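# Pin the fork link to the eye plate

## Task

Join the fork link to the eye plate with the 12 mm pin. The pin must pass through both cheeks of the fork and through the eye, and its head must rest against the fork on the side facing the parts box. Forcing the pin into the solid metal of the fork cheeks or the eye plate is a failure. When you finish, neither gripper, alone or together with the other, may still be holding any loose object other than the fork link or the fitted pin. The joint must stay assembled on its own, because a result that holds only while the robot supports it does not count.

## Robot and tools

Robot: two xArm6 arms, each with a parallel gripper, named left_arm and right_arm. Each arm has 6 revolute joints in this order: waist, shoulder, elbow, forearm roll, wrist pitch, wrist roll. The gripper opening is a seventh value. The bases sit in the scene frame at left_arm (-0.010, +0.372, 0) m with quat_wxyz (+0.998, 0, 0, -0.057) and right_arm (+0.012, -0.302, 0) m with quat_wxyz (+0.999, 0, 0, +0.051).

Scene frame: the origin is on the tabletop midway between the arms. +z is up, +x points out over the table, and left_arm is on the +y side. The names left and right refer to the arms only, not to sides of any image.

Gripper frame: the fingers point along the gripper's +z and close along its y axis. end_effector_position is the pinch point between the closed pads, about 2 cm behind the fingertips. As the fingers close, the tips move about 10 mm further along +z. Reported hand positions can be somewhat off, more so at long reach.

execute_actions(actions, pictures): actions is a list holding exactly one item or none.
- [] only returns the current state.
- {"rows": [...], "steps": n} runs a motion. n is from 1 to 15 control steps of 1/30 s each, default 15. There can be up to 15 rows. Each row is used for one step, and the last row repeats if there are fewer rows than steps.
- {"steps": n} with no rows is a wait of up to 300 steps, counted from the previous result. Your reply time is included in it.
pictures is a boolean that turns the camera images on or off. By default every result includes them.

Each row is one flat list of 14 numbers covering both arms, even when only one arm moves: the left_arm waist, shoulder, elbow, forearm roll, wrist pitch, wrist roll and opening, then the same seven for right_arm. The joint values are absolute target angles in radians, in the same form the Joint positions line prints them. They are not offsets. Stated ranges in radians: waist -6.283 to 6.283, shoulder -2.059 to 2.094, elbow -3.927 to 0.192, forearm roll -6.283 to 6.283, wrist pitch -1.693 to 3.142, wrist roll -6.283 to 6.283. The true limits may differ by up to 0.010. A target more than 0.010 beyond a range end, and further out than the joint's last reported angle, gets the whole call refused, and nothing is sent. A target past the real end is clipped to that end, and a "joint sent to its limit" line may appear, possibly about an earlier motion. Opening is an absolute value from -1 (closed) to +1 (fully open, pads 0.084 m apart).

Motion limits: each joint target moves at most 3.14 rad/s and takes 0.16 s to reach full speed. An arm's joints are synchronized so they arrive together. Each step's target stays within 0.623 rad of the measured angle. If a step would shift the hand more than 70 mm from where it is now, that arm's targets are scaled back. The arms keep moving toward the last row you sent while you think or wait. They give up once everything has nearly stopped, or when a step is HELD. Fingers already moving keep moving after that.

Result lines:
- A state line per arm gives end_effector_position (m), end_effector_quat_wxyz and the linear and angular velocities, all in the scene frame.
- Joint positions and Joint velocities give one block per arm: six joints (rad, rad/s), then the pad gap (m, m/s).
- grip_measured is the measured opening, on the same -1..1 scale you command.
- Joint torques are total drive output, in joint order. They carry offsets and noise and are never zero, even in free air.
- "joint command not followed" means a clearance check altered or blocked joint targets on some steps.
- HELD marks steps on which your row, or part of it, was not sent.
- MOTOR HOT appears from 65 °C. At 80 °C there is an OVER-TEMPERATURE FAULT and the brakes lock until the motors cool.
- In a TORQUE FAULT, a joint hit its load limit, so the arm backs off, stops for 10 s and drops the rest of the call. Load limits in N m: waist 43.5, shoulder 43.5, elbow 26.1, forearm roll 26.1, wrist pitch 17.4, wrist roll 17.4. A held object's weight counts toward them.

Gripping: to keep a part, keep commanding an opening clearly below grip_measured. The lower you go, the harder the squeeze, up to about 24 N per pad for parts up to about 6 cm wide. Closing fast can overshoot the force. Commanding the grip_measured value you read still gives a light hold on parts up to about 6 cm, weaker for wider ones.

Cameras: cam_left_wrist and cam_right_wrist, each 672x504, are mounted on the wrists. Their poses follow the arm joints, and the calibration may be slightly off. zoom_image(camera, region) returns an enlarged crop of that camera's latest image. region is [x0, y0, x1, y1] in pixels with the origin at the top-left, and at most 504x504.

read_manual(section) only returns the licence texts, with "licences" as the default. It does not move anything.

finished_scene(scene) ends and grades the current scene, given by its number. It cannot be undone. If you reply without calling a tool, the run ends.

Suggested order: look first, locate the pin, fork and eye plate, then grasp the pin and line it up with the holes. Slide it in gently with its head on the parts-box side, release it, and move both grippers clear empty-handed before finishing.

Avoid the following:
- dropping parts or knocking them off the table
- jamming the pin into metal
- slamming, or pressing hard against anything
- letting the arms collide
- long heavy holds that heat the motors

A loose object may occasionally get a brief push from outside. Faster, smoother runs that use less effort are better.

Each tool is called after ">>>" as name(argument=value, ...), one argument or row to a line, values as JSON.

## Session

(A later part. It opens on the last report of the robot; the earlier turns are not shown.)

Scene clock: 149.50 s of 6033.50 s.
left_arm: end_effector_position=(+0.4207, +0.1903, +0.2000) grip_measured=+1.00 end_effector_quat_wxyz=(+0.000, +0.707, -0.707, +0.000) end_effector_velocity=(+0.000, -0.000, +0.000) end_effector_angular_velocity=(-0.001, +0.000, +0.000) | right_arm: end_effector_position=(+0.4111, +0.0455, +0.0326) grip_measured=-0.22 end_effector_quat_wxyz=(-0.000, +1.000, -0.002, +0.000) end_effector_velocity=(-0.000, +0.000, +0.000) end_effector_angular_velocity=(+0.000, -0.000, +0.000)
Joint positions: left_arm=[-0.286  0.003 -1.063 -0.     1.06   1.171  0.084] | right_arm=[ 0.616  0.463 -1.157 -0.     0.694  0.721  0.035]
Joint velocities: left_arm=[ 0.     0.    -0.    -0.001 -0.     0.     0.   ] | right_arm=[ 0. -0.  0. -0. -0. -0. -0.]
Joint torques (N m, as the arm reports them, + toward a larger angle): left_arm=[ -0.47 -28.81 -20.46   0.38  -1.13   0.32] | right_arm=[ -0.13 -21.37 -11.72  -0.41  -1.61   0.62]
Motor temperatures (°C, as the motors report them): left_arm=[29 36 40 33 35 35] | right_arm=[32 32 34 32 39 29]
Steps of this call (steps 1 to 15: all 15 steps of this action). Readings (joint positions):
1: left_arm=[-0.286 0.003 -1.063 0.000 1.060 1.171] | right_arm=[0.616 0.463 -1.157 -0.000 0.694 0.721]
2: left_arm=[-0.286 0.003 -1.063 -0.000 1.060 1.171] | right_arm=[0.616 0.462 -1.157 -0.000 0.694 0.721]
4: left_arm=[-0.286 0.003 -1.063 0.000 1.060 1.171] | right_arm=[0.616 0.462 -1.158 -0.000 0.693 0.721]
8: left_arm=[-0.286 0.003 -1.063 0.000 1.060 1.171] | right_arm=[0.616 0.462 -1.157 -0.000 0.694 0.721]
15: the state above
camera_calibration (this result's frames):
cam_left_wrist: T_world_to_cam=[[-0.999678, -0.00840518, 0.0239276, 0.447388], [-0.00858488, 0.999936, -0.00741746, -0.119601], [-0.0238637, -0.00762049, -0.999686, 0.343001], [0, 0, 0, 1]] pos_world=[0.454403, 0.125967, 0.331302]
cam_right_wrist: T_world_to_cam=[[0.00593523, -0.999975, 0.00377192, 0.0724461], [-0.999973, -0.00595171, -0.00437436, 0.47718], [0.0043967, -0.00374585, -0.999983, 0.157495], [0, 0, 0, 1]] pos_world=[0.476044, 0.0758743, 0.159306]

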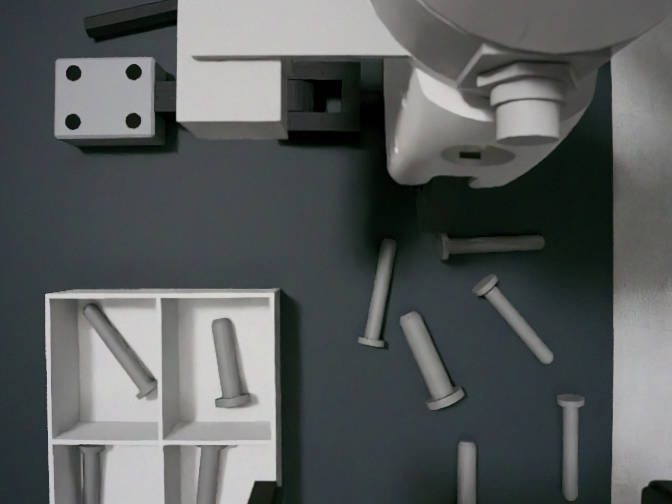

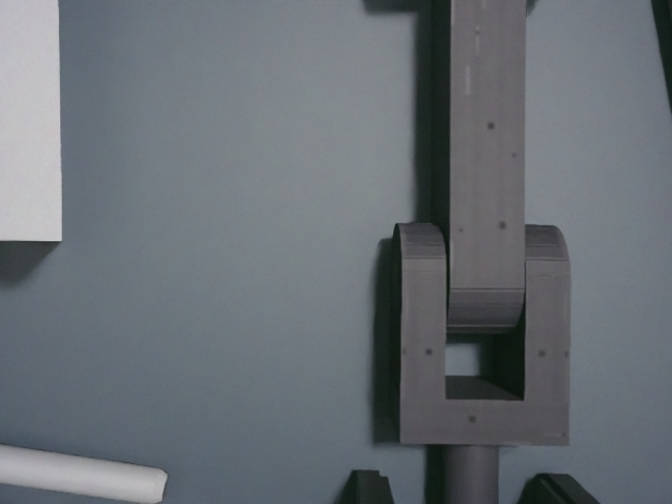

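>>> execute_actions(
  actions=[
    {"rows":[[-0.286,0.003,-1.063,0,1.06,1.171,1,0.6156,0.2,-1.1567,0,0.694,0.7211,-0.2]]},
  ],
  pictures=false,
)

>>> execute_actions(
  actions=[
    {"rows":[[-0.286,0.003,-1.063,0,1.06,1.171,1,0.4,0.1,-1.035,0,-0.8,3.14,1]]},
  ],
  pictures=false,
)

>>> execute_actions(
  actions=[
    {"steps":35},
  ],
  pictures=false,
)

>>> execute_actions(
  actions=[
    {"rows":[[-0.3236,0.1385,-0.8462,0,0.7077,0.709,-0.3,0.57,0.358,-0.279,0,-1.25,3.14,1]]},
  ],
  pictures=false,
)

>>> execute_actions(
  actions=[
    {"steps":45},
  ],
)

>>> zoom_image(
  camera="cam_right_wrist",
  region=[260, 160, 480, 330],
)

Scene clock: 166.67 s of 6033.50 s.
left_arm: end_effector_position=(+0.4207, +0.1903, +0.2000) grip_measured=+1.00 end_effector_quat_wxyz=(+0.000, +0.707, -0.707, +0.000) end_effector_velocity=(+0.000, -0.000, +0.000) end_effector_angular_velocity=(-0.001, -0.000, +0.001) | right_arm: end_effector_position=(+0.4434, +0.0737, +0.1738) grip_measured=-0.22 end_effector_quat_wxyz=(-0.084, +0.992, -0.002, +0.096) end_effector_velocity=(-0.006, -0.005, +0.038) end_effector_angular_velocity=(+0.033, -0.037, -0.001)
Joint positions: left_arm=[-0.286  0.003 -1.063  0.     1.06   1.171  0.084] | right_arm=[ 0.616  0.21  -1.16  -0.     0.693  0.721  0.035]
Joint velocities: left_arm=[ 0.     0.    -0.001 -0.001 -0.    -0.     0.   ] | right_arm=[ 0.    -0.102  0.042  0.001  0.011  0.    -0.   ]
Joint torques (N m, as the arm reports them, + toward a larger angle): left_arm=[  0.1  -29.2  -20.48   0.24  -1.28   0.4 ] | right_arm=[ -0.03 -15.07 -11.48  -0.44  -1.58   0.63]
Motor temperatures (°C, as the motors report them): left_arm=[29 36 40 33 35 35] | right_arm=[32 32 33 32 39 29]
Steps of this call (steps 1 to 15: the robot went on to your last target; steps 16 to 90: nothing new was sent; then 13.67 s passed at rest; steps 91 to 105: all 15 steps of this action). Readings (joint positions):
91: left_arm=[-0.286 0.003 -1.063 0.000 1.060 1.171] | right_arm=[0.616 0.463 -1.157 -0.000 0.694 0.721]
92: left_arm=[-0.286 0.003 -1.063 0.000 1.060 1.171] | right_arm=[0.616 0.460 -1.156 0.000 0.694 0.721]
94: left_arm=[-0.286 0.003 -1.063 0.000 1.060 1.171] | right_arm=[0.616 0.429 -1.150 0.000 0.696 0.721]
98: left_arm=[-0.286 0.003 -1.063 -0.000 1.060 1.171] | right_arm=[0.616 0.325 -1.160 -0.000 0.693 0.721]
105: the state above

Scene clock: 167.17 s of 6033.50 s.
left_arm: end_effector_position=(+0.4207, +0.1903, +0.2000) grip_measured=+1.00 end_effector_quat_wxyz=(+0.000, +0.707, -0.707, +0.000) end_effector_velocity=(-0.001, +0.000, -0.001) end_effector_angular_velocity=(-0.000, +0.003, +0.001) | right_arm: end_effector_position=(+0.5581, +0.0491, +0.2863) grip_measured=+1.00 end_effector_quat_wxyz=(-0.321, +0.857, -0.326, +0.237) end_effector_velocity=(+0.201, -0.041, +0.375) end_effector_angular_velocity=(+1.800, -0.688, -1.282)
Joint positions: left_arm=[-0.286  0.003 -1.063 -0.     1.06   1.171  0.084] | right_arm=[ 0.471  0.136 -1.075  0.     0.117  1.298  0.084]
Joint velocities: left_arm=[-0.    -0.     0.003 -0.001  0.     0.    -0.   ] | right_arm=[-0.22  -0.115  0.122 -0.    -1.56   1.559 -0.   ]
Joint torques (N m, as the arm reports them, + toward a larger angle): left_arm=[ -0.62 -28.92 -20.17   0.19  -1.23   0.34] | right_arm=[  0.91 -18.23 -13.59  -0.35  -2.24   0.71]
Motor temperatures (°C, as the motors report them): left_arm=[29 36 40 33 35 35] | right_arm=[32 32 33 32 39 29]
Steps of this call (steps 1 to 15: all 15 steps of this action). Readings (joint positions):
1: left_arm=[-0.286 0.003 -1.063 -0.000 1.060 1.171] | right_arm=[0.616 0.207 -1.158 -0.000 0.693 0.721]
2: left_arm=[-0.286 0.003 -1.063 0.000 1.060 1.171] | right_arm=[0.615 0.206 -1.155 -0.000 0.689 0.726]
4: left_arm=[-0.286 0.003 -1.063 -0.000 1.060 1.171] | right_arm=[0.602 0.200 -1.145 -0.000 0.647 0.769]
8: left_arm=[-0.286 0.003 -1.063 0.000 1.060 1.171] | right_arm=[0.542 0.171 -1.114 0.000 0.467 0.948]
15: the state above

Scene clock: 168.33 s of 6033.50 s.
left_arm: end_effector_position=(+0.4207, +0.1903, +0.2000) grip_measured=+1.00 end_effector_quat_wxyz=(+0.000, +0.707, -0.707, +0.000) end_effector_velocity=(-0.000, -0.000, -0.000) end_effector_angular_velocity=(-0.001, +0.001, +0.001) | right_arm: end_effector_position=(+0.5722, +0.0046, +0.5197) grip_measured=+1.00 end_effector_quat_wxyz=(+0.739, -0.162, +0.626, +0.187) end_effector_velocity=(-0.000, -0.000, +0.001) end_effector_angular_velocity=(+0.029, +0.013, +0.005)
Joint positions: left_arm=[-0.286  0.003 -1.063  0.     1.06   1.171  0.084] | right_arm=[ 0.4    0.1   -1.035 -0.    -0.8    3.137  0.084]
Joint velocities: left_arm=[-0.    -0.     0.001 -0.002 -0.     0.     0.   ] | right_arm=[ 0.     0.    -0.    -0.    -0.003  0.032  0.   ]
Joint torques (N m, as the arm reports them, + toward a larger angle): left_arm=[ -0.39 -29.08 -20.37   0.29  -1.42   0.24] | right_arm=[  0.01 -16.9  -12.96  -0.32  -1.48   0.61]
Motor temperatures (°C, as the motors report them): left_arm=[29 36 40 33 35 35] | right_arm=[32 32 33 32 39 29]
Steps of this call (steps 1 to 35: the robot went on to your last target). Readings (joint positions):
1: left_arm=[-0.286 0.003 -1.063 -0.000 1.060 1.171] | right_arm=[0.464 0.132 -1.071 0.000 0.065 1.351]
2: left_arm=[-0.286 0.003 -1.063 0.000 1.060 1.171] | right_arm=[0.457 0.129 -1.067 0.000 0.012 1.403]
4: left_arm=[-0.286 0.003 -1.063 -0.000 1.060 1.171] | right_arm=[0.446 0.123 -1.061 0.000 -0.095 1.510]
8: left_arm=[-0.286 0.003 -1.063 0.000 1.060 1.171] | right_arm=[0.430 0.115 -1.052 0.000 -0.310 1.726]
35: the state above

Scene clock: 168.83 s of 6033.50 s.
left_arm: end_effector_position=(+0.3984, +0.1823, +0.0841) grip_measured=-0.32 end_effector_quat_wxyz=(+0.000, +0.834, -0.552, -0.003) end_effector_velocity=(+0.005, -0.011, -0.034) end_effector_angular_velocity=(-0.038, -0.085, +0.259) | right_arm: end_effector_position=(+0.5225, +0.0257, +0.3422) grip_measured=+1.00 end_effector_quat_wxyz=(+0.661, -0.205, +0.696, +0.193) end_effector_velocity=(-0.174, +0.001, -0.393) end_effector_angular_velocity=(-0.290, +0.455, +0.156)
Joint positions: left_arm=[-0.322  0.133 -0.855  0.     0.728  0.735  0.03 ] | right_arm=[ 0.47   0.206 -0.741 -0.    -0.984  3.139  0.084]
Joint velocities: left_arm=[-0.018  0.046  0.082  0.    -0.221 -0.277  0.   ] | right_arm=[ 0.157  0.235  0.714  0.    -0.41   0.002 -0.   ]
Joint torques (N m, as the arm reports them, + toward a larger angle): left_arm=[ -0.08 -33.8  -20.39   0.32  -1.31   0.54] | right_arm=[ -0.53 -16.55 -10.79  -0.3   -1.79   0.56]
Motor temperatures (°C, as the motors report them): left_arm=[29 36 40 33 35 35] | right_arm=[32 32 33 32 39 29]
Steps of this call (steps 1 to 15: all 15 steps of this action). Readings (joint positions):
1: left_arm=[-0.286 0.003 -1.063 0.000 1.060 1.171] | right_arm=[0.400 0.100 -1.035 -0.000 -0.800 3.138]
2: left_arm=[-0.286 0.004 -1.062 -0.000 1.056 1.166] | right_arm=[0.401 0.101 -1.032 0.000 -0.803 3.138]
4: left_arm=[-0.289 0.013 -1.046 -0.000 1.023 1.123] | right_arm=[0.410 0.112 -1.002 0.000 -0.830 3.138]
8: left_arm=[-0.304 0.070 -0.956 0.000 0.889 0.946] | right_arm=[0.434 0.152 -0.904 -0.000 -0.889 3.138]
15: the state above

Scene clock: 170.33 s of 6033.50 s.
left_arm: end_effector_position=(+0.3980, +0.1816, +0.0800) grip_measured=-0.32 end_effector_quat_wxyz=(+0.000, +0.840, -0.542, +0.000) end_effector_velocity=(+0.000, +0.000, +0.000) end_effector_angular_velocity=(+0.001, -0.000, -0.001) | right_arm: end_effector_position=(+0.3730, -0.0155, +0.1393) grip_measured=+1.00 end_effector_quat_wxyz=(+0.522, -0.275, +0.787, +0.182) end_effector_velocity=(+0.000, -0.000, -0.000) end_effector_angular_velocity=(-0.000, +0.001, -0.001)
Joint positions: left_arm=[-0.324  0.138 -0.846  0.     0.708  0.709  0.03 ] | right_arm=[ 0.57   0.358 -0.279  0.    -1.25   3.14   0.084]
Joint velocities: left_arm=[-0.    -0.    -0.     0.001  0.     0.     0.   ] | right_arm=[-0.001  0.     0.     0.    -0.     0.    -0.   ]
Joint torques (N m, as the arm reports them, + toward a larger angle): left_arm=[ -0.57 -30.07 -17.4    0.24  -1.22   0.37] | right_arm=[ -0.04 -12.71  -4.4   -0.11  -2.14   0.56]
Motor temperatures (°C, as the motors report them): left_arm=[29 36 40 33 35 35] | right_arm=[32 32 33 32 39 29]
Steps of this call (steps 1 to 45: the robot went on to your last target). Readings (joint positions):
1: left_arm=[-0.322 0.134 -0.854 0.000 0.722 0.727] | right_arm=[0.475 0.214 -0.717 -0.000 -0.998 3.139]
2: left_arm=[-0.323 0.135 -0.852 -0.000 0.717 0.722] | right_arm=[0.480 0.222 -0.693 -0.000 -1.012 3.139]
4: left_arm=[-0.323 0.136 -0.851 -0.000 0.712 0.715] | right_arm=[0.491 0.238 -0.644 -0.000 -1.040 3.139]
8: left_arm=[-0.323 0.137 -0.848 -0.000 0.709 0.711] | right_arm=[0.512 0.271 -0.545 -0.000 -1.097 3.139]
45: the state above
All arms were judged still, so your last target was given up. Only a new action makes them travel on or press farther. Fingers that are still opening or closing keep moving.
camera_calibration (this result's frames):
cam_left_wrist: T_world_to_cam=[[-0.907532, -0.419301, 0.0239298, 0.465401], [-0.419571, 0.907692, -0.00741604, 0.0683893], [-0.0186113, -0.0167705, -0.999686, 0.222014], [0, 0, 0, 1]] pos_world=[0.455192, 0.13679, 0.211314]
cam_right_wrist: T_world_to_cam=[[-0.62826, 0.777946, -0.00943055, 0.277233], [0.300369, 0.25372, 0.919459, -0.170501], [0.717682, 0.574827, -0.393073, -0.0775079], [0, 0, 0, 1]] pos_world=[0.281013, -0.127859, 0.128916]

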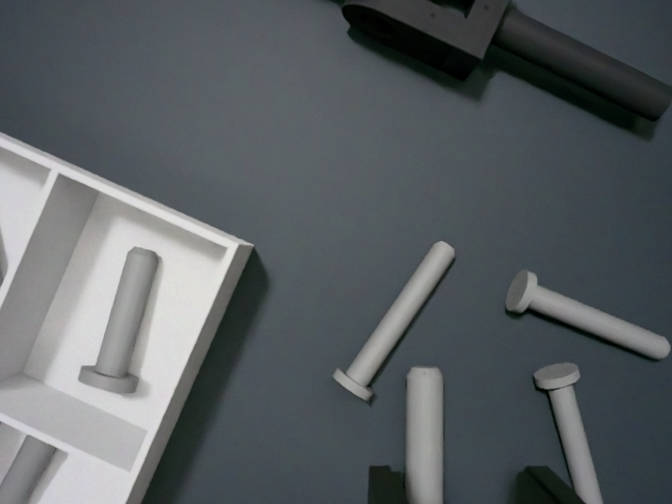

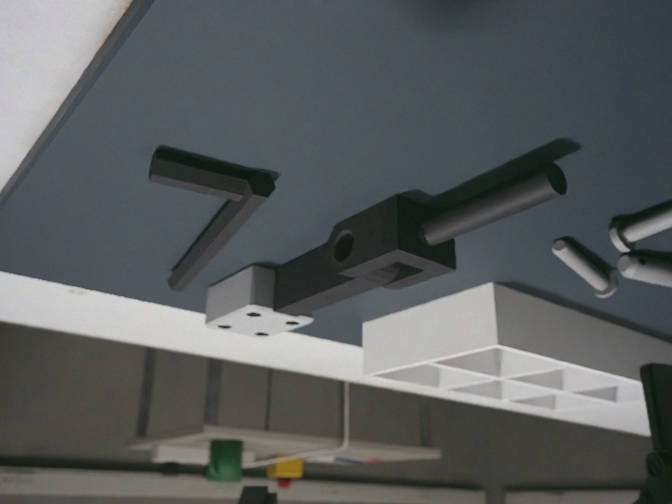

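Region (260, 160, 480, 330) of cam_right_wrist's 672x504 image, scaled by 2.291, with more detail than that image has; it fills the top 389 rows of this view, and the rest is white.

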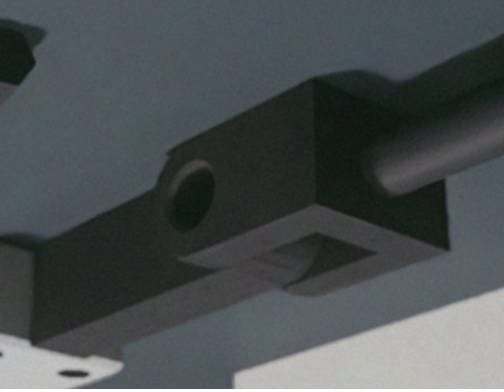

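>>> execute_actions(
  actions=[
    {"rows":[[-0.3236,0.2524,-0.826,0,0.5736,0.709,-0.3,0.62,0.358,-0.279,0,-1.25,3.14,1]]},
  ],
  pictures=false,
)

>>> execute_actions(
  actions=[
    {"steps":15},
  ],
)

Scene clock: 175.37 s of 6033.50 s.
left_arm: end_effector_position=(+0.3987, +0.1813, +0.0334) grip_measured=-0.32 end_effector_quat_wxyz=(-0.000, +0.840, -0.542, +0.001) end_effector_velocity=(-0.003, +0.001, -0.008) end_effector_angular_velocity=(+0.003, +0.005, +0.000) | right_arm: end_effector_position=(+0.3584, +0.0019, +0.1393) grip_measured=+1.00 end_effector_quat_wxyz=(+0.517, -0.294, +0.780, +0.194) end_effector_velocity=(-0.001, +0.001, -0.000) end_effector_angular_velocity=(+0.000, +0.001, +0.004)
Joint positions: left_arm=[-0.324  0.25  -0.827 -0.     0.575  0.709  0.03 ] | right_arm=[ 0.619  0.358 -0.279  0.    -1.25   3.14   0.084]
Joint velocities: left_arm=[ 0.     0.016  0.008  0.001 -0.017 -0.001 -0.   ] | right_arm=[ 0.004 -0.001 -0.     0.     0.001  0.     0.   ]
Joint torques (N m, as the arm reports them, + toward a larger angle): left_arm=[ -0.38 -31.5  -15.95   0.45  -1.19   0.46] | right_arm=[ -0.27 -12.6   -4.49  -0.02  -2.16   0.59]
Motor temperatures (°C, as the motors report them): left_arm=[29 36 40 33 35 35] | right_arm=[32 32 33 32 39 29]
Steps of this call (steps 1 to 90: nothing new was sent; then 1.53 s passed at rest; steps 91 to 105: all 15 steps of this action). Readings (joint positions):
91: left_arm=[-0.324 0.139 -0.846 -0.000 0.707 0.709] | right_arm=[0.570 0.358 -0.279 0.000 -1.250 3.140]
92: left_arm=[-0.324 0.141 -0.846 -0.000 0.703 0.709] | right_arm=[0.573 0.358 -0.279 0.000 -1.250 3.140]
94: left_arm=[-0.324 0.169 -0.844 -0.000 0.664 0.709] | right_arm=[0.594 0.358 -0.279 0.000 -1.250 3.140]
98: left_arm=[-0.324 0.239 -0.824 0.000 0.597 0.709] | right_arm=[0.615 0.358 -0.279 -0.000 -1.250 3.140]
105: the state above

Scene clock: 175.87 s of 6033.50 s.
left_arm: end_effector_position=(+0.3980, +0.1816, +0.0321) grip_measured=-0.32 end_effector_quat_wxyz=(-0.000, +0.840, -0.542, +0.000) end_effector_velocity=(+0.001, -0.000, +0.000) end_effector_angular_velocity=(-0.000, -0.001, -0.000) | right_arm: end_effector_position=(+0.3582, +0.0022, +0.1393) grip_measured=+1.00 end_effector_quat_wxyz=(+0.517, -0.295, +0.780, +0.195) end_effector_velocity=(+0.001, -0.001, +0.001) end_effector_angular_velocity=(+0.002, -0.002, -0.002)
Joint positions: left_arm=[-0.324  0.252 -0.826 -0.     0.574  0.709  0.03 ] | right_arm=[ 0.62   0.358 -0.279  0.    -1.25   3.14   0.084]
Joint velocities: left_arm=[-0.     0.001 -0.002  0.    -0.     0.    -0.   ] | right_arm=[-0.002 -0.001 -0.     0.    -0.002  0.    -0.   ]
Joint torques (N m, as the arm reports them, + toward a larger angle): left_arm=[ -0.54 -30.95 -16.15   0.08  -1.14   0.21] | right_arm=[ -0.25 -12.63  -4.37  -0.05  -2.19   0.61]
Motor temperatures (°C, as the motors report them): left_arm=[29 36 40 33 35 35] | right_arm=[32 32 33 32 39 29]
Steps of this call (steps 1 to 15: the robot went on to your last target). Readings (joint positions):
1: left_arm=[-0.324 0.251 -0.827 -0.000 0.575 0.709] | right_arm=[0.620 0.358 -0.279 0.000 -1.250 3.140]
2: left_arm=[-0.324 0.251 -0.827 -0.000 0.574 0.709] | right_arm=[0.620 0.358 -0.279 0.000 -1.250 3.140]
4: left_arm=[-0.324 0.251 -0.826 -0.000 0.574 0.709] | right_arm=[0.620 0.358 -0.279 0.000 -1.250 3.140]
8: left_arm=[-0.324 0.252 -0.826 -0.000 0.574 0.709] | right_arm=[0.620 0.358 -0.279 0.000 -1.250 3.140]
15: the state above
All arms were judged still, so your last target was given up. Only a new action makes them travel on or press farther. Fingers that are still opening or closing keep moving.
camera_calibration (this result's frames):
cam_left_wrist: T_world_to_cam=[[-0.907534, -0.419301, 0.0238613, 0.466573], [-0.419571, 0.907692, -0.00749745, 0.0680615], [-0.018515, -0.0168157, -0.999687, 0.174025], [0, 0, 0, 1]] pos_world=[0.45521, 0.136782, 0.163348]
cam_right_wrist: T_world_to_cam=[[-0.666346, 0.745583, -0.0094303, 0.267896], [0.287349, 0.26844, 0.91944, -0.165892], [0.688051, 0.609955, -0.393116, -0.0665174], [0, 0, 0, 1]] pos_world=[0.271948, -0.114634, 0.128905]

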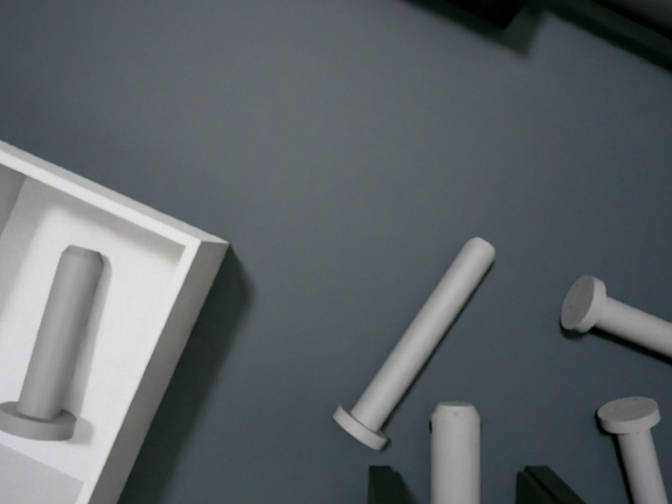

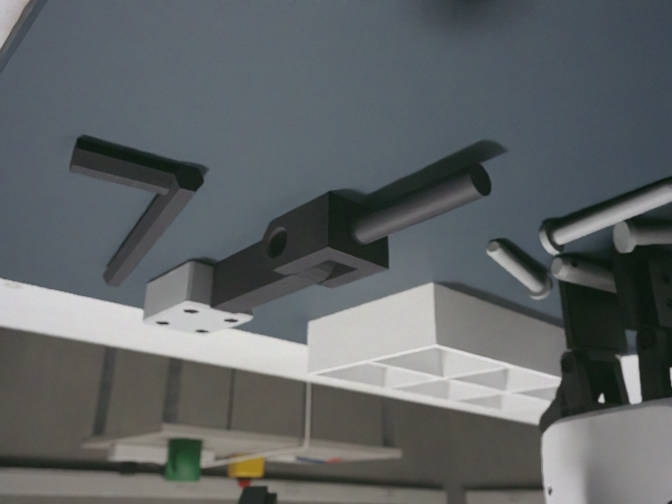

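>>> execute_actions(
  actions=[
    {"rows":[[-0.3236,0.2643,-0.8239,0,0.5596,0.709,-0.3,0.62,0.358,-0.279,0,-1.25,3.14,1]]},
  ],
  pictures=false,
)

>>> execute_actions(
  actions=[
    {"rows":[[-0.3236,0.2643,-0.8239,0,0.5596,0.709,-1,0.62,0.358,-0.279,0,-1.25,3.14,1]]},
  ],
)

Scene clock: 179.77 s of 6033.50 s.
left_arm: end_effector_position=(+0.3988, +0.1812, +0.0299) grip_measured=-0.31 end_effector_quat_wxyz=(-0.000, +0.840, -0.542, +0.002) end_effector_velocity=(+0.000, -0.000, +0.000) end_effector_angular_velocity=(-0.004, -0.007, +0.001) | right_arm: end_effector_position=(+0.3582, +0.0022, +0.1393) grip_measured=+1.00 end_effector_quat_wxyz=(+0.517, -0.295, +0.780, +0.195) end_effector_velocity=(-0.000, -0.000, -0.000) end_effector_angular_velocity=(-0.000, +0.000, +0.000)
Joint positions: left_arm=[-0.324  0.258 -0.825 -0.     0.562  0.709  0.03 ] | right_arm=[ 0.62   0.358 -0.279  0.    -1.25   3.14   0.084]
Joint velocities: left_arm=[-0.    -0.002  0.006 -0.001 -0.011 -0.     0.   ] | right_arm=[ 0.     0.001 -0.     0.    -0.    -0.    -0.   ]
Joint torques (N m, as the arm reports them, + toward a larger angle): left_arm=[ -0.21  -1.93 -12.69   0.43  -4.88   0.36] | right_arm=[ -0.25 -12.5   -4.39   0.03  -2.2    0.64]
Motor temperatures (°C, as the motors report them): left_arm=[29 36 40 33 35 35] | right_arm=[32 32 32 32 39 29]
Steps of this call (steps 1 to 90: nothing new was sent; then 0.40 s passed at rest; steps 91 to 105: all 15 steps of this action). Readings (joint positions):
91: left_arm=[-0.324 0.252 -0.826 -0.000 0.573 0.709] | right_arm=[0.620 0.358 -0.279 0.000 -1.250 3.140]
92: left_arm=[-0.324 0.254 -0.826 -0.000 0.571 0.709] | right_arm=[0.620 0.358 -0.279 0.000 -1.250 3.140]
94: left_arm=[-0.324 0.256 -0.826 -0.000 0.568 0.709] | right_arm=[0.620 0.358 -0.279 -0.000 -1.250 3.140]
98: left_arm=[-0.324 0.257 -0.825 -0.000 0.565 0.709] | right_arm=[0.620 0.358 -0.279 0.000 -1.250 3.140]
105: the state above

Scene clock: 180.27 s of 6033.50 s.
left_arm: end_effector_position=(+0.4011, +0.1801, +0.0301) grip_measured=-0.74 end_effector_quat_wxyz=(-0.001, +0.840, -0.542, +0.006) end_effector_velocity=(-0.003, +0.001, -0.000) end_effector_angular_velocity=(+0.002, +0.006, +0.002) | right_arm: end_effector_position=(+0.3582, +0.0022, +0.1393) grip_measured=+1.00 end_effector_quat_wxyz=(+0.517, -0.295, +0.780, +0.195) end_effector_velocity=(+0.000, -0.000, +0.000) end_effector_angular_velocity=(+0.001, -0.001, -0.001)
Joint positions: left_arm=[-0.324  0.261 -0.828  0.     0.555  0.709  0.012] | right_arm=[ 0.62   0.358 -0.279  0.    -1.25   3.14   0.084]
Joint velocities: left_arm=[-0.    -0.003  0.004 -0.001  0.006 -0.001 -0.   ] | right_arm=[-0.001 -0.001  0.     0.    -0.     0.     0.   ]
Joint torques (N m, as the arm reports them, + toward a larger angle): left_arm=[-2.39 -5.55 -0.51 -0.11  0.64  0.08] | right_arm=[  0.06 -12.9   -4.46  -0.08  -2.16   0.58]
Motor temperatures (°C, as the motors report them): left_arm=[29 36 40 33 35 35] | right_arm=[32 32 32 32 39 29]
Steps of this call (steps 1 to 15: all 15 steps of this action). Readings (joint positions):
1: left_arm=[-0.324 0.258 -0.825 -0.000 0.562 0.709] | right_arm=[0.620 0.358 -0.279 0.000 -1.250 3.140]
2: left_arm=[-0.323 0.258 -0.825 0.000 0.561 0.709] | right_arm=[0.620 0.358 -0.279 -0.000 -1.250 3.140]
4: left_arm=[-0.322 0.259 -0.826 0.000 0.558 0.709] | right_arm=[0.620 0.358 -0.279 -0.000 -1.250 3.140]
8: left_arm=[-0.323 0.261 -0.828 0.000 0.555 0.709] | right_arm=[0.620 0.358 -0.279 0.000 -1.250 3.140]
15: the state above
camera_calibration (this result's frames):
cam_left_wrist: T_world_to_cam=[[-0.907779, -0.419118, 0.0166445, 0.469118], [-0.419364, 0.907677, -0.0160053, 0.0708244], [-0.00839968, -0.0215094, -0.999733, 0.168841], [0, 0, 0, 1]] pos_world=[0.456975, 0.135962, 0.162121]
cam_right_wrist: T_world_to_cam=[[-0.666362, 0.745569, -0.00943015, 0.267892], [0.287343, 0.268445, 0.919441, -0.16589], [0.688038, 0.60997, -0.393116, -0.066513], [0, 0, 0, 1]] pos_world=[0.271944, -0.114629, 0.128905]

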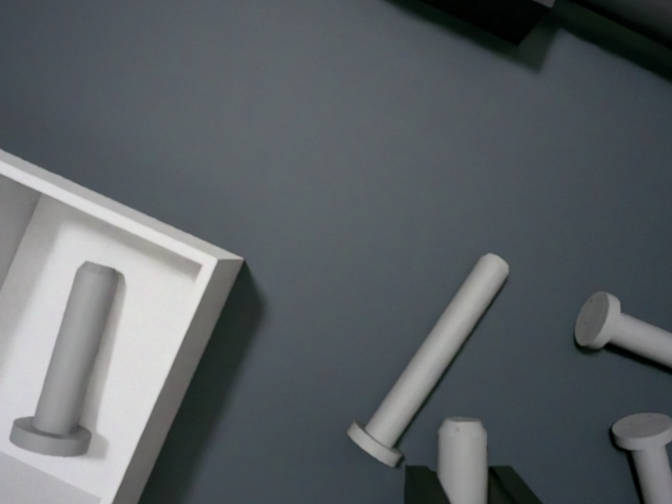

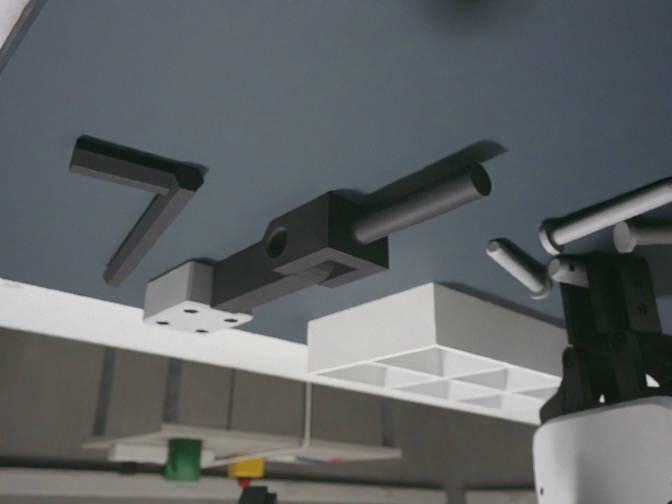

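>>> execute_actions(
  actions=[
    {"rows":[[-0.3236,0.245,-0.8273,0,0.582,0.709,-0.3,0.62,0.358,-0.279,0,-1.25,3.14,1]]},
  ],
  pictures=false,
)

>>> execute_actions(
  actions=[
    {"rows":[[-0.3216,0.2512,-0.8262,0,0.575,0.709,-0.3,0.62,0.358,-0.279,0,-1.25,3.14,1]]},
  ],
  pictures=false,
)

>>> execute_actions(
  actions=[
    {"steps":15},
  ],
  pictures=false,
)

>>> execute_actions(
  actions=[
    {"rows":[[-0.3216,0.2512,-0.8262,0,0.575,0.709,-1,0.62,0.358,-0.279,0,-1.25,3.14,1]]},
  ],
)

Scene clock: 188.47 s of 6033.50 s.
left_arm: end_effector_position=(+0.3949, +0.1831, +0.0319) grip_measured=-0.32 end_effector_quat_wxyz=(+0.001, +0.840, -0.542, -0.005) end_effector_velocity=(+0.001, -0.000, +0.003) end_effector_angular_velocity=(-0.002, -0.004, +0.001) | right_arm: end_effector_position=(+0.3582, +0.0022, +0.1393) grip_measured=+1.00 end_effector_quat_wxyz=(+0.517, -0.295, +0.780, +0.195) end_effector_velocity=(+0.000, -0.000, -0.000) end_effector_angular_velocity=(+0.000, +0.000, -0.000)
Joint positions: left_arm=[-0.323  0.248 -0.823  0.     0.584  0.709  0.03 ] | right_arm=[ 0.62   0.358 -0.279 -0.    -1.25   3.14   0.084]
Joint velocities: left_arm=[ 0.001 -0.006 -0.002 -0.     0.003 -0.    -0.   ] | right_arm=[-0.  0.  0.  0. -0.  0.  0.]
Joint torques (N m, as the arm reports them, + toward a larger angle): left_arm=[ -0.23 -29.74 -14.76   0.21  -0.98   0.45] | right_arm=[ -0.36 -12.57  -4.34  -0.13  -2.12   0.55]
Motor temperatures (°C, as the motors report them): left_arm=[29 36 38 33 35 35] | right_arm=[32 31 32 32 39 29]
Steps of this call (steps 1 to 15: the robot went on to your last target; steps 16 to 90: nothing new was sent; then 4.70 s passed at rest; steps 91 to 105: all 15 steps of this action). Readings (joint positions):
91: left_arm=[-0.324 0.262 -0.829 0.000 0.560 0.709] | right_arm=[0.620 0.358 -0.279 -0.000 -1.250 3.140]
92: left_arm=[-0.324 0.260 -0.830 -0.000 0.563 0.709] | right_arm=[0.620 0.358 -0.279 0.000 -1.250 3.140]
94: left_arm=[-0.324 0.255 -0.826 -0.000 0.573 0.709] | right_arm=[0.620 0.358 -0.279 0.000 -1.250 3.140]
98: left_arm=[-0.324 0.251 -0.823 -0.000 0.581 0.709] | right_arm=[0.620 0.358 -0.279 0.000 -1.250 3.140]
105: the state above

Scene clock: 188.97 s of 6033.50 s.
left_arm: end_effector_position=(+0.3984, +0.1826, +0.0320) grip_measured=-0.32 end_effector_quat_wxyz=(-0.000, +0.841, -0.541, -0.000) end_effector_velocity=(+0.001, -0.001, +0.002) end_effector_angular_velocity=(-0.002, -0.003, -0.001) | right_arm: end_effector_position=(+0.3582, +0.0022, +0.1393) grip_measured=+1.00 end_effector_quat_wxyz=(+0.517, -0.295, +0.780, +0.195) end_effector_velocity=(-0.000, +0.000, -0.000) end_effector_angular_velocity=(-0.000, +0.000, +0.001)
Joint positions: left_arm=[-0.321  0.252 -0.826  0.     0.574  0.709  0.03 ] | right_arm=[ 0.62   0.358 -0.279  0.    -1.25   3.14   0.084]
Joint velocities: left_arm=[-0.002 -0.003 -0.002 -0.001  0.002  0.     0.   ] | right_arm=[ 0.001 -0.     0.     0.     0.001  0.     0.   ]
Joint torques (N m, as the arm reports them, + toward a larger angle): left_arm=[ -0.18 -31.48 -16.18   0.47  -1.23   0.29] | right_arm=[ -0.12 -12.64  -4.28  -0.07  -2.12   0.69]
Motor temperatures (°C, as the motors report them): left_arm=[29 36 38 33 35 35] | right_arm=[32 31 32 32 39 29]
Steps of this call (steps 1 to 15: all 15 steps of this action). Readings (joint positions):
1: left_arm=[-0.323 0.248 -0.823 0.000 0.584 0.709] | right_arm=[0.620 0.358 -0.279 0.000 -1.250 3.140]
2: left_arm=[-0.323 0.249 -0.823 -0.000 0.583 0.709] | right_arm=[0.620 0.358 -0.279 -0.000 -1.250 3.140]
4: left_arm=[-0.323 0.250 -0.823 -0.000 0.581 0.709] | right_arm=[0.620 0.358 -0.279 -0.000 -1.250 3.140]
8: left_arm=[-0.322 0.250 -0.823 -0.000 0.579 0.709] | right_arm=[0.620 0.358 -0.279 0.000 -1.250 3.140]
15: the state above

Scene clock: 189.47 s of 6033.50 s.
left_arm: end_effector_position=(+0.3984, +0.1824, +0.0325) grip_measured=-0.32 end_effector_quat_wxyz=(+0.000, +0.841, -0.541, -0.000) end_effector_velocity=(-0.001, +0.000, -0.000) end_effector_angular_velocity=(+0.000, +0.001, -0.000) | right_arm: end_effector_position=(+0.3582, +0.0022, +0.1393) grip_measured=+1.00 end_effector_quat_wxyz=(+0.517, -0.295, +0.780, +0.195) end_effector_velocity=(+0.000, -0.000, +0.001) end_effector_angular_velocity=(+0.001, -0.001, -0.000)
Joint positions: left_arm=[-0.322  0.251 -0.826  0.     0.575  0.709  0.03 ] | right_arm=[ 0.62   0.358 -0.279  0.    -1.25   3.14   0.084]
Joint velocities: left_arm=[-0.     0.     0.001 -0.     0.     0.    -0.   ] | right_arm=[-0.    -0.001  0.    -0.    -0.001  0.     0.   ]
Joint torques (N m, as the arm reports them, + toward a larger angle): left_arm=[ -0.47 -31.27 -16.19   0.32  -1.29   0.3 ] | right_arm=[ -0.07 -12.49  -4.27   0.02  -2.13   0.63]
Motor temperatures (°C, as the motors report them): left_arm=[29 36 38 33 35 35] | right_arm=[32 31 32 32 39 29]
Steps of this call (steps 1 to 15: the robot went on to your last target). Readings (joint positions):
1: left_arm=[-0.321 0.252 -0.826 0.000 0.574 0.709] | right_arm=[0.620 0.358 -0.279 -0.000 -1.250 3.140]
2: left_arm=[-0.321 0.252 -0.826 0.000 0.574 0.709] | right_arm=[0.620 0.358 -0.279 0.000 -1.250 3.140]
4: left_arm=[-0.321 0.252 -0.826 0.000 0.575 0.709] | right_arm=[0.620 0.358 -0.279 0.000 -1.250 3.140]
8: left_arm=[-0.322 0.251 -0.826 0.000 0.575 0.709] | right_arm=[0.620 0.358 -0.279 0.000 -1.250 3.140]
15: the state above
All arms were judged still, so your last target was given up. Only a new action makes them travel on or press farther. Fingers that are still opening or closing keep moving.

Scene clock: 189.97 s of 6033.50 s.
left_arm: end_effector_position=(+0.3984, +0.1824, +0.0325) grip_measured=-0.58 end_effector_quat_wxyz=(+0.000, +0.841, -0.541, +0.000) end_effector_velocity=(-0.000, +0.000, -0.000) end_effector_angular_velocity=(+0.000, +0.001, +0.001) | right_arm: end_effector_position=(+0.3582, +0.0022, +0.1393) grip_measured=+1.00 end_effector_quat_wxyz=(+0.517, -0.295, +0.780, +0.195) end_effector_velocity=(+0.001, -0.001, +0.000) end_effector_angular_velocity=(-0.000, +0.000, -0.002)
Joint positions: left_arm=[-0.322  0.251 -0.826  0.     0.575  0.709  0.018] | right_arm=[ 0.62   0.358 -0.279  0.    -1.25   3.14   0.084]
Joint velocities: left_arm=[ 0.     0.     0.001 -0.001  0.     0.     0.   ] | right_arm=[-0.002 -0.001 -0.    -0.     0.001  0.    -0.   ]
Joint torques (N m, as the arm reports them, + toward a larger angle): left_arm=[ -0.53 -30.59 -16.21   0.12  -1.35   0.29] | right_arm=[ -0.25 -12.41  -4.43  -0.2   -2.24   0.51]
Motor temperatures (°C, as the motors report them): left_arm=[29 36 38 33 35 35] | right_arm=[32 31 32 32 39 29]
Steps of this call (steps 1 to 15: all 15 steps of this action). Readings (joint positions):
1: left_arm=[-0.322 0.251 -0.826 0.000 0.575 0.709] | right_arm=[0.620 0.358 -0.279 -0.000 -1.250 3.140]
2: left_arm=[-0.322 0.251 -0.826 0.000 0.575 0.709] | right_arm=[0.620 0.358 -0.279 0.000 -1.250 3.140]
4: left_arm=[-0.322 0.251 -0.826 0.000 0.575 0.709] | right_arm=[0.620 0.358 -0.279 0.000 -1.250 3.140]
8: left_arm=[-0.322 0.251 -0.826 0.000 0.575 0.709] | right_arm=[0.620 0.358 -0.279 0.000 -1.250 3.140]
15: the state above
camera_calibration (this result's frames):
cam_left_wrist: T_world_to_cam=[[-0.90669, -0.421119, 0.0239033, 0.467253], [-0.421389, 0.906849, -0.00744484, 0.0683665], [-0.0185416, -0.0168228, -0.999687, 0.174521], [0, 0, 0, 1]] pos_world=[0.455698, 0.137707, 0.163806]
cam_right_wrist: T_world_to_cam=[[-0.666362, 0.745569, -0.00943016, 0.267892], [0.287343, 0.268445, 0.919441, -0.16589], [0.688038, 0.60997, -0.393116, -0.066513], [0, 0, 0, 1]] pos_world=[0.271944, -0.114629, 0.128905]

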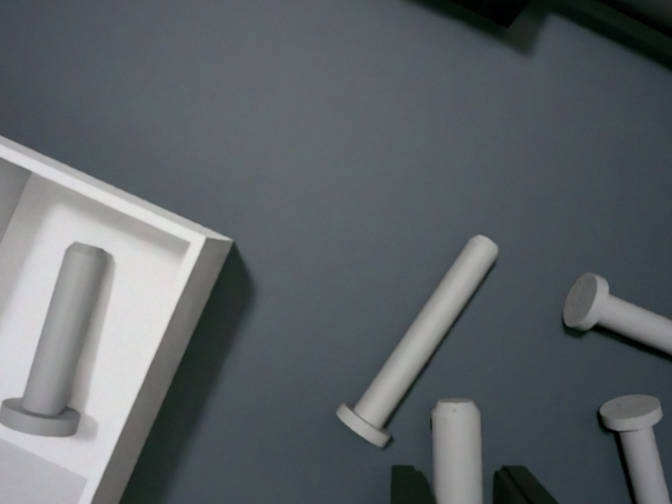

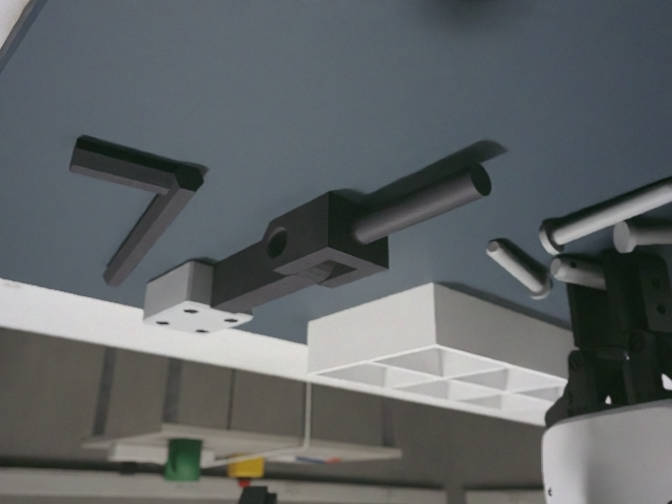

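>>> execute_actions(
  actions=[
    {"rows":[[-0.3216,0.2512,-0.8262,0,0.575,0.709,-0.3,0.62,0.358,-0.279,0,-1.25,3.14,1]],"steps":8},
  ],
  pictures=false,
)

>>> execute_actions(
  actions=[
    {"rows":[[-0.326,0.2568,-0.8352,0,0.5784,0.706,-0.3,0.62,0.358,-0.279,0,-1.25,3.14,1]]},
  ],
  pictures=false,
)

>>> execute_actions(
  actions=[
    {"rows":[[-0.326,0.2568,-0.8352,0,0.5784,0.706,-1,0.62,0.358,-0.279,0,-1.25,3.14,1]]},
  ],
)

Scene clock: 198.13 s of 6033.50 s.
left_arm: end_effector_position=(+0.3983, +0.1824, +0.0325) grip_measured=-0.32 end_effector_quat_wxyz=(+0.000, +0.841, -0.541, -0.000) end_effector_velocity=(+0.001, -0.000, +0.001) end_effector_angular_velocity=(-0.001, -0.002, +0.000) | right_arm: end_effector_position=(+0.3582, +0.0022, +0.1393) grip_measured=+1.00 end_effector_quat_wxyz=(+0.517, -0.295, +0.780, +0.195) end_effector_velocity=(+0.000, -0.001, +0.000) end_effector_angular_velocity=(+0.000, -0.000, -0.002)
Joint positions: left_arm=[-0.322  0.251 -0.826 -0.     0.575  0.709  0.03 ] | right_arm=[ 0.62   0.358 -0.279 -0.    -1.25   3.14   0.084]
Joint velocities: left_arm=[ 0.    -0.    -0.002 -0.    -0.    -0.     0.   ] | right_arm=[-0.001  0.     0.    -0.    -0.001  0.     0.   ]
Joint torques (N m, as the arm reports them, + toward a larger angle): left_arm=[ -0.41 -31.58 -16.01   0.36  -1.24   0.44] | right_arm=[ -0.22 -12.7   -4.57  -0.16  -2.25   0.62]
Motor temperatures (°C, as the motors report them): left_arm=[29 36 39 33 35 35] | right_arm=[32 31 31 32 39 29]
Steps of this call (steps 1 to 15: the robot went on to your last target; steps 16 to 90: nothing new was sent; then 4.90 s passed at rest; steps 91 to 98: all 8 steps of this action). Readings (joint positions):
91: left_arm=[-0.322 0.251 -0.826 0.000 0.575 0.709] | right_arm=[0.620 0.358 -0.279 0.000 -1.250 3.140]
92: left_arm=[-0.322 0.251 -0.826 -0.000 0.575 0.709] | right_arm=[0.620 0.358 -0.279 0.000 -1.250 3.140]
94: left_arm=[-0.322 0.251 -0.826 -0.000 0.575 0.709] | right_arm=[0.620 0.358 -0.279 0.000 -1.250 3.140]
98: the state above

Scene clock: 198.63 s of 6033.50 s.
left_arm: end_effector_position=(+0.3996, +0.1796, +0.0327) grip_measured=-0.32 end_effector_quat_wxyz=(+0.000, +0.840, -0.542, -0.000) end_effector_velocity=(+0.001, -0.000, +0.000) end_effector_angular_velocity=(-0.000, -0.001, -0.001) | right_arm: end_effector_position=(+0.3582, +0.0022, +0.1393) grip_measured=+1.00 end_effector_quat_wxyz=(+0.517, -0.295, +0.780, +0.195) end_effector_velocity=(+0.000, -0.000, +0.001) end_effector_angular_velocity=(+0.001, -0.002, -0.001)
Joint positions: left_arm=[-0.326  0.257 -0.835 -0.     0.578  0.706  0.03 ] | right_arm=[ 0.62   0.358 -0.279  0.    -1.25   3.14   0.084]
Joint velocities: left_arm=[-0.     0.    -0.002  0.001  0.     0.    -0.   ] | right_arm=[-0.001 -0.002 -0.    -0.    -0.001 -0.     0.   ]
Joint torques (N m, as the arm reports them, + toward a larger angle): left_arm=[ -0.45 -31.21 -16.11   0.19  -1.44   0.29] | right_arm=[  0.01 -12.55  -4.37  -0.11  -2.12   0.48]
Motor temperatures (°C, as the motors report them): left_arm=[29 36 39 33 35 35] | right_arm=[32 31 31 32 39 29]
Steps of this call (steps 1 to 15: all 15 steps of this action). Readings (joint positions):
1: left_arm=[-0.322 0.251 -0.826 -0.000 0.575 0.709] | right_arm=[0.620 0.358 -0.279 0.000 -1.250 3.140]
2: left_arm=[-0.322 0.252 -0.828 -0.000 0.576 0.708] | right_arm=[0.620 0.358 -0.279 -0.000 -1.250 3.140]
4: left_arm=[-0.324 0.254 -0.831 -0.000 0.577 0.707] | right_arm=[0.620 0.358 -0.279 -0.000 -1.250 3.140]
8: left_arm=[-0.326 0.256 -0.834 0.000 0.578 0.706] | right_arm=[0.620 0.358 -0.279 -0.000 -1.250 3.140]
15: the state above

Scene clock: 199.13 s of 6033.50 s.
left_arm: end_effector_position=(+0.3996, +0.1796, +0.0327) grip_measured=-0.74 end_effector_quat_wxyz=(+0.000, +0.840, -0.542, -0.000) end_effector_velocity=(+0.000, +0.000, +0.000) end_effector_angular_velocity=(-0.000, -0.000, -0.000) | right_arm: end_effector_position=(+0.3582, +0.0022, +0.1393) grip_measured=+1.00 end_effector_quat_wxyz=(+0.517, -0.295, +0.780, +0.195) end_effector_velocity=(-0.000, +0.000, +0.001) end_effector_angular_velocity=(+0.001, -0.001, +0.001)
Joint positions: left_arm=[-0.326  0.257 -0.835  0.     0.578  0.706  0.011] | right_arm=[ 0.62   0.358 -0.279  0.    -1.25   3.14   0.084]
Joint velocities: left_arm=[ 0.    -0.     0.    -0.    -0.     0.001 -0.   ] | right_arm=[ 0.001 -0.     0.    -0.    -0.001  0.     0.   ]
Joint torques (N m, as the arm reports them, + toward a larger angle): left_arm=[ -0.23 -31.38 -15.9    0.2   -1.12   0.4 ] | right_arm=[ -0.03 -12.61  -4.45  -0.1   -2.13   0.56]
Motor temperatures (°C, as the motors report them): left_arm=[29 36 39 33 35 35] | right_arm=[32 31 31 32 39 29]
Steps of this call (steps 1 to 15: all 15 steps of this action). Readings (joint positions):
1: left_arm=[-0.326 0.257 -0.835 -0.000 0.578 0.706] | right_arm=[0.620 0.358 -0.279 0.000 -1.250 3.140]
2: left_arm=[-0.326 0.257 -0.835 -0.000 0.578 0.706] | right_arm=[0.620 0.358 -0.279 0.000 -1.250 3.140]
4: left_arm=[-0.326 0.257 -0.835 0.000 0.578 0.706] | right_arm=[0.620 0.358 -0.279 -0.000 -1.250 3.140]
8: left_arm=[-0.326 0.257 -0.835 0.000 0.578 0.706] | right_arm=[0.620 0.358 -0.279 0.000 -1.250 3.140]
15: the state above
camera_calibration (this result's frames):
cam_left_wrist: T_world_to_cam=[[-0.907279, -0.419848, 0.0239364, 0.467201], [-0.420117, 0.90744, -0.00740742, 0.0707764], [-0.0186108, -0.0167767, -0.999686, 0.174666], [0, 0, 0, 1]] pos_world=[0.456867, 0.134858, 0.163953]
cam_right_wrist: T_world_to_cam=[[-0.666362, 0.745569, -0.00943014, 0.267892], [0.287343, 0.268445, 0.919441, -0.16589], [0.688038, 0.60997, -0.393116, -0.0665129], [0, 0, 0, 1]] pos_world=[0.271944, -0.114629, 0.128905]

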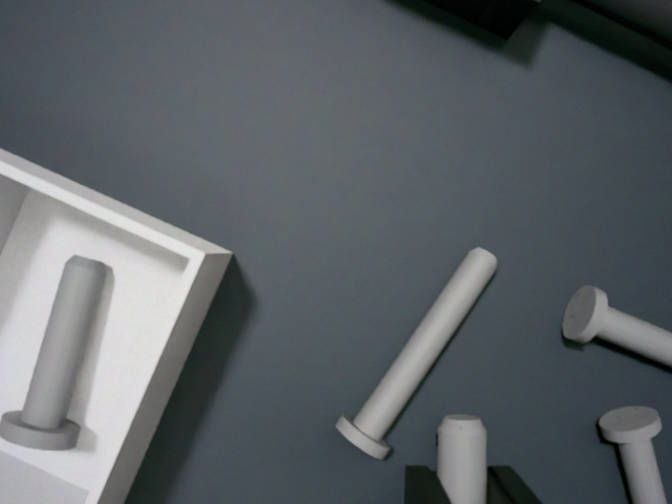

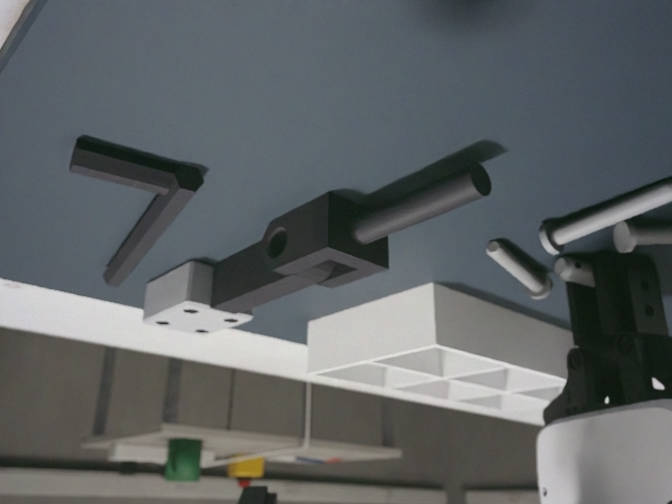

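>>> execute_actions(
  actions=[
    {"rows":[[-0.326,0.1385,-0.8462,0,0.7077,0.706,-1,0.62,0.358,-0.279,0,-1.25,3.14,1]]},
  ],
  pictures=false,
)

>>> execute_actions(
  actions=[
    {"rows":[[-0.376,0.4384,-1.2138,-0.087,0.742,1.145,-1,0.62,0.358,-0.279,0,-1.25,3.14,1]]},
  ],
  pictures=false,
)

>>> execute_actions(
  actions=[
    {"steps":25},
  ],
)

Scene clock: 213.03 s of 6033.50 s.
left_arm: end_effector_position=(+0.3969, +0.1809, +0.0786) grip_measured=-0.74 end_effector_quat_wxyz=(+0.000, +0.840, -0.542, -0.001) end_effector_velocity=(+0.003, -0.001, +0.009) end_effector_angular_velocity=(-0.004, -0.008, -0.001) | right_arm: end_effector_position=(+0.3582, +0.0022, +0.1393) grip_measured=+1.00 end_effector_quat_wxyz=(+0.517, -0.295, +0.780, +0.195) end_effector_velocity=(+0.000, -0.000, +0.000) end_effector_angular_velocity=(-0.000, +0.000, -0.001)
Joint positions: left_arm=[-0.326  0.141 -0.845  0.     0.706  0.706  0.011] | right_arm=[ 0.62   0.358 -0.279  0.    -1.25   3.14   0.084]
Joint velocities: left_arm=[-0.    -0.017 -0.008  0.     0.016  0.001 -0.   ] | right_arm=[-0.001 -0.     0.    -0.     0.     0.     0.   ]
Joint torques (N m, as the arm reports them, + toward a larger angle): left_arm=[ -0.34 -30.5  -18.1    0.32  -1.49   0.45] | right_arm=[  0.07 -12.34  -4.34  -0.28  -2.16   0.56]
Motor temperatures (°C, as the motors report them): left_arm=[29 36 39 33 35 35] | right_arm=[32 31 31 32 39 29]
Steps of this call (steps 1 to 15: the robot went on to your last target; steps 16 to 90: nothing new was sent; then 10.40 s passed at rest; steps 91 to 105: all 15 steps of this action). Readings (joint positions):
91: left_arm=[-0.326 0.257 -0.835 0.000 0.579 0.706] | right_arm=[0.620 0.358 -0.279 0.000 -1.250 3.140]
92: left_arm=[-0.326 0.254 -0.835 0.000 0.583 0.706] | right_arm=[0.620 0.358 -0.279 -0.000 -1.250 3.140]
94: left_arm=[-0.326 0.224 -0.834 0.000 0.622 0.706] | right_arm=[0.620 0.358 -0.279 0.000 -1.250 3.140]
98: left_arm=[-0.326 0.152 -0.850 -0.000 0.685 0.706] | right_arm=[0.620 0.358 -0.279 0.000 -1.250 3.140]
105: the state above

Scene clock: 213.53 s of 6033.50 s.
left_arm: end_effector_position=(+0.4672, +0.1083, +0.0631) grip_measured=-0.74 end_effector_quat_wxyz=(+0.022, +0.713, -0.701, +0.023) end_effector_velocity=(+0.031, -0.029, +0.002) end_effector_angular_velocity=(-0.039, -0.030, -0.176) | right_arm: end_effector_position=(+0.3582, +0.0022, +0.1393) grip_measured=+1.00 end_effector_quat_wxyz=(+0.517, -0.295, +0.780, +0.195) end_effector_velocity=(-0.000, +0.001, +0.001) end_effector_angular_velocity=(+0.002, -0.002, +0.001)
Joint positions: left_arm=[-0.374  0.428 -1.199 -0.084  0.741  1.127  0.011] | right_arm=[ 0.62   0.358 -0.279  0.    -1.25   3.14   0.084]
Joint velocities: left_arm=[-0.013  0.097 -0.148 -0.036  0.017  0.189  0.   ] | right_arm=[ 0.001 -0.002  0.     0.    -0.     0.     0.   ]
Joint torques (N m, as the arm reports them, + toward a larger angle): left_arm=[ -0.04 -40.99 -18.33   0.48  -1.37   0.25] | right_arm=[ -0.36 -12.58  -4.34  -0.03  -2.14   0.7 ]
Motor temperatures (°C, as the motors report them): left_arm=[29 36 39 33 35 35] | right_arm=[32 31 31 32 39 29]
Steps of this call (steps 1 to 15: all 15 steps of this action). Readings (joint positions):
1: left_arm=[-0.326 0.141 -0.845 -0.000 0.707 0.706] | right_arm=[0.620 0.358 -0.279 -0.000 -1.250 3.140]
2: left_arm=[-0.326 0.143 -0.849 -0.001 0.708 0.711] | right_arm=[0.620 0.358 -0.279 -0.000 -1.250 3.140]
4: left_arm=[-0.331 0.169 -0.883 -0.009 0.712 0.754] | right_arm=[0.620 0.358 -0.279 0.000 -1.250 3.140]
8: left_arm=[-0.354 0.305 -1.050 -0.048 0.726 0.948] | right_arm=[0.620 0.358 -0.279 0.000 -1.250 3.140]
15: the state above

Scene clock: 214.37 s of 6033.50 s.
left_arm: end_effector_position=(+0.4703, +0.1051, +0.0630) grip_measured=-0.74 end_effector_quat_wxyz=(+0.023, +0.706, -0.707, +0.025) end_effector_velocity=(-0.000, +0.000, -0.000) end_effector_angular_velocity=(+0.000, +0.000, -0.000) | right_arm: end_effector_position=(+0.3582, +0.0022, +0.1393) grip_measured=+1.00 end_effector_quat_wxyz=(+0.517, -0.295, +0.780, +0.195) end_effector_velocity=(-0.000, +0.000, +0.000) end_effector_angular_velocity=(+0.001, -0.001, +0.001)
Joint positions: left_arm=[-0.376  0.438 -1.214 -0.087  0.742  1.145  0.011] | right_arm=[ 0.62   0.358 -0.279 -0.    -1.25   3.14   0.084]
Joint velocities: left_arm=[ 0.     0.    -0.    -0.    -0.     0.001 -0.   ] | right_arm=[ 0.001 -0.    -0.     0.    -0.001  0.    -0.   ]
Joint torques (N m, as the arm reports them, + toward a larger angle): left_arm=[ -0.24 -38.69 -18.55   0.38  -1.51   0.35] | right_arm=[ -0.21 -12.59  -4.29  -0.19  -2.15   0.67]
Motor temperatures (°C, as the motors report them): left_arm=[29 36 39 33 35 35] | right_arm=[32 31 31 32 39 29]
Steps of this call (steps 1 to 25: the robot went on to your last target). Readings (joint positions):
1: left_arm=[-0.375 0.431 -1.203 -0.085 0.741 1.132] | right_arm=[0.620 0.358 -0.279 -0.000 -1.250 3.140]
2: left_arm=[-0.375 0.432 -1.206 -0.085 0.741 1.136] | right_arm=[0.620 0.358 -0.279 0.000 -1.250 3.140]
4: left_arm=[-0.375 0.435 -1.210 -0.086 0.742 1.141] | right_arm=[0.620 0.358 -0.279 -0.000 -1.250 3.140]
8: left_arm=[-0.376 0.437 -1.212 -0.087 0.742 1.144] | right_arm=[0.620 0.358 -0.279 0.000 -1.250 3.140]
25: the state above
camera_calibration (this result's frames):
cam_left_wrist: T_world_to_cam=[[-0.999763, -0.00604912, 0.0209038, 0.499514], [-0.00761809, 0.997093, -0.0758117, -0.0308396], [-0.0203844, -0.075953, -0.996903, 0.211979], [0, 0, 0, 1]] pos_world=[0.503482, 0.049872, 0.198542]
cam_right_wrist: T_world_to_cam=[[-0.666362, 0.745569, -0.00943, 0.267892], [0.287343, 0.268445, 0.919441, -0.16589], [0.688038, 0.60997, -0.393116, -0.0665129], [0, 0, 0, 1]] pos_world=[0.271944, -0.114629, 0.128905]

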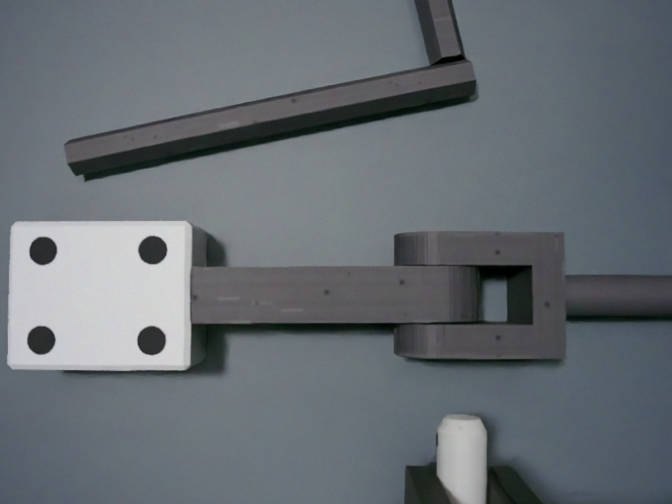

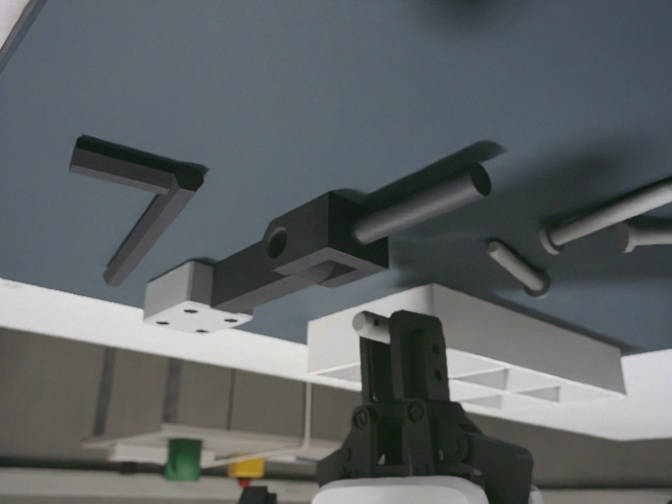

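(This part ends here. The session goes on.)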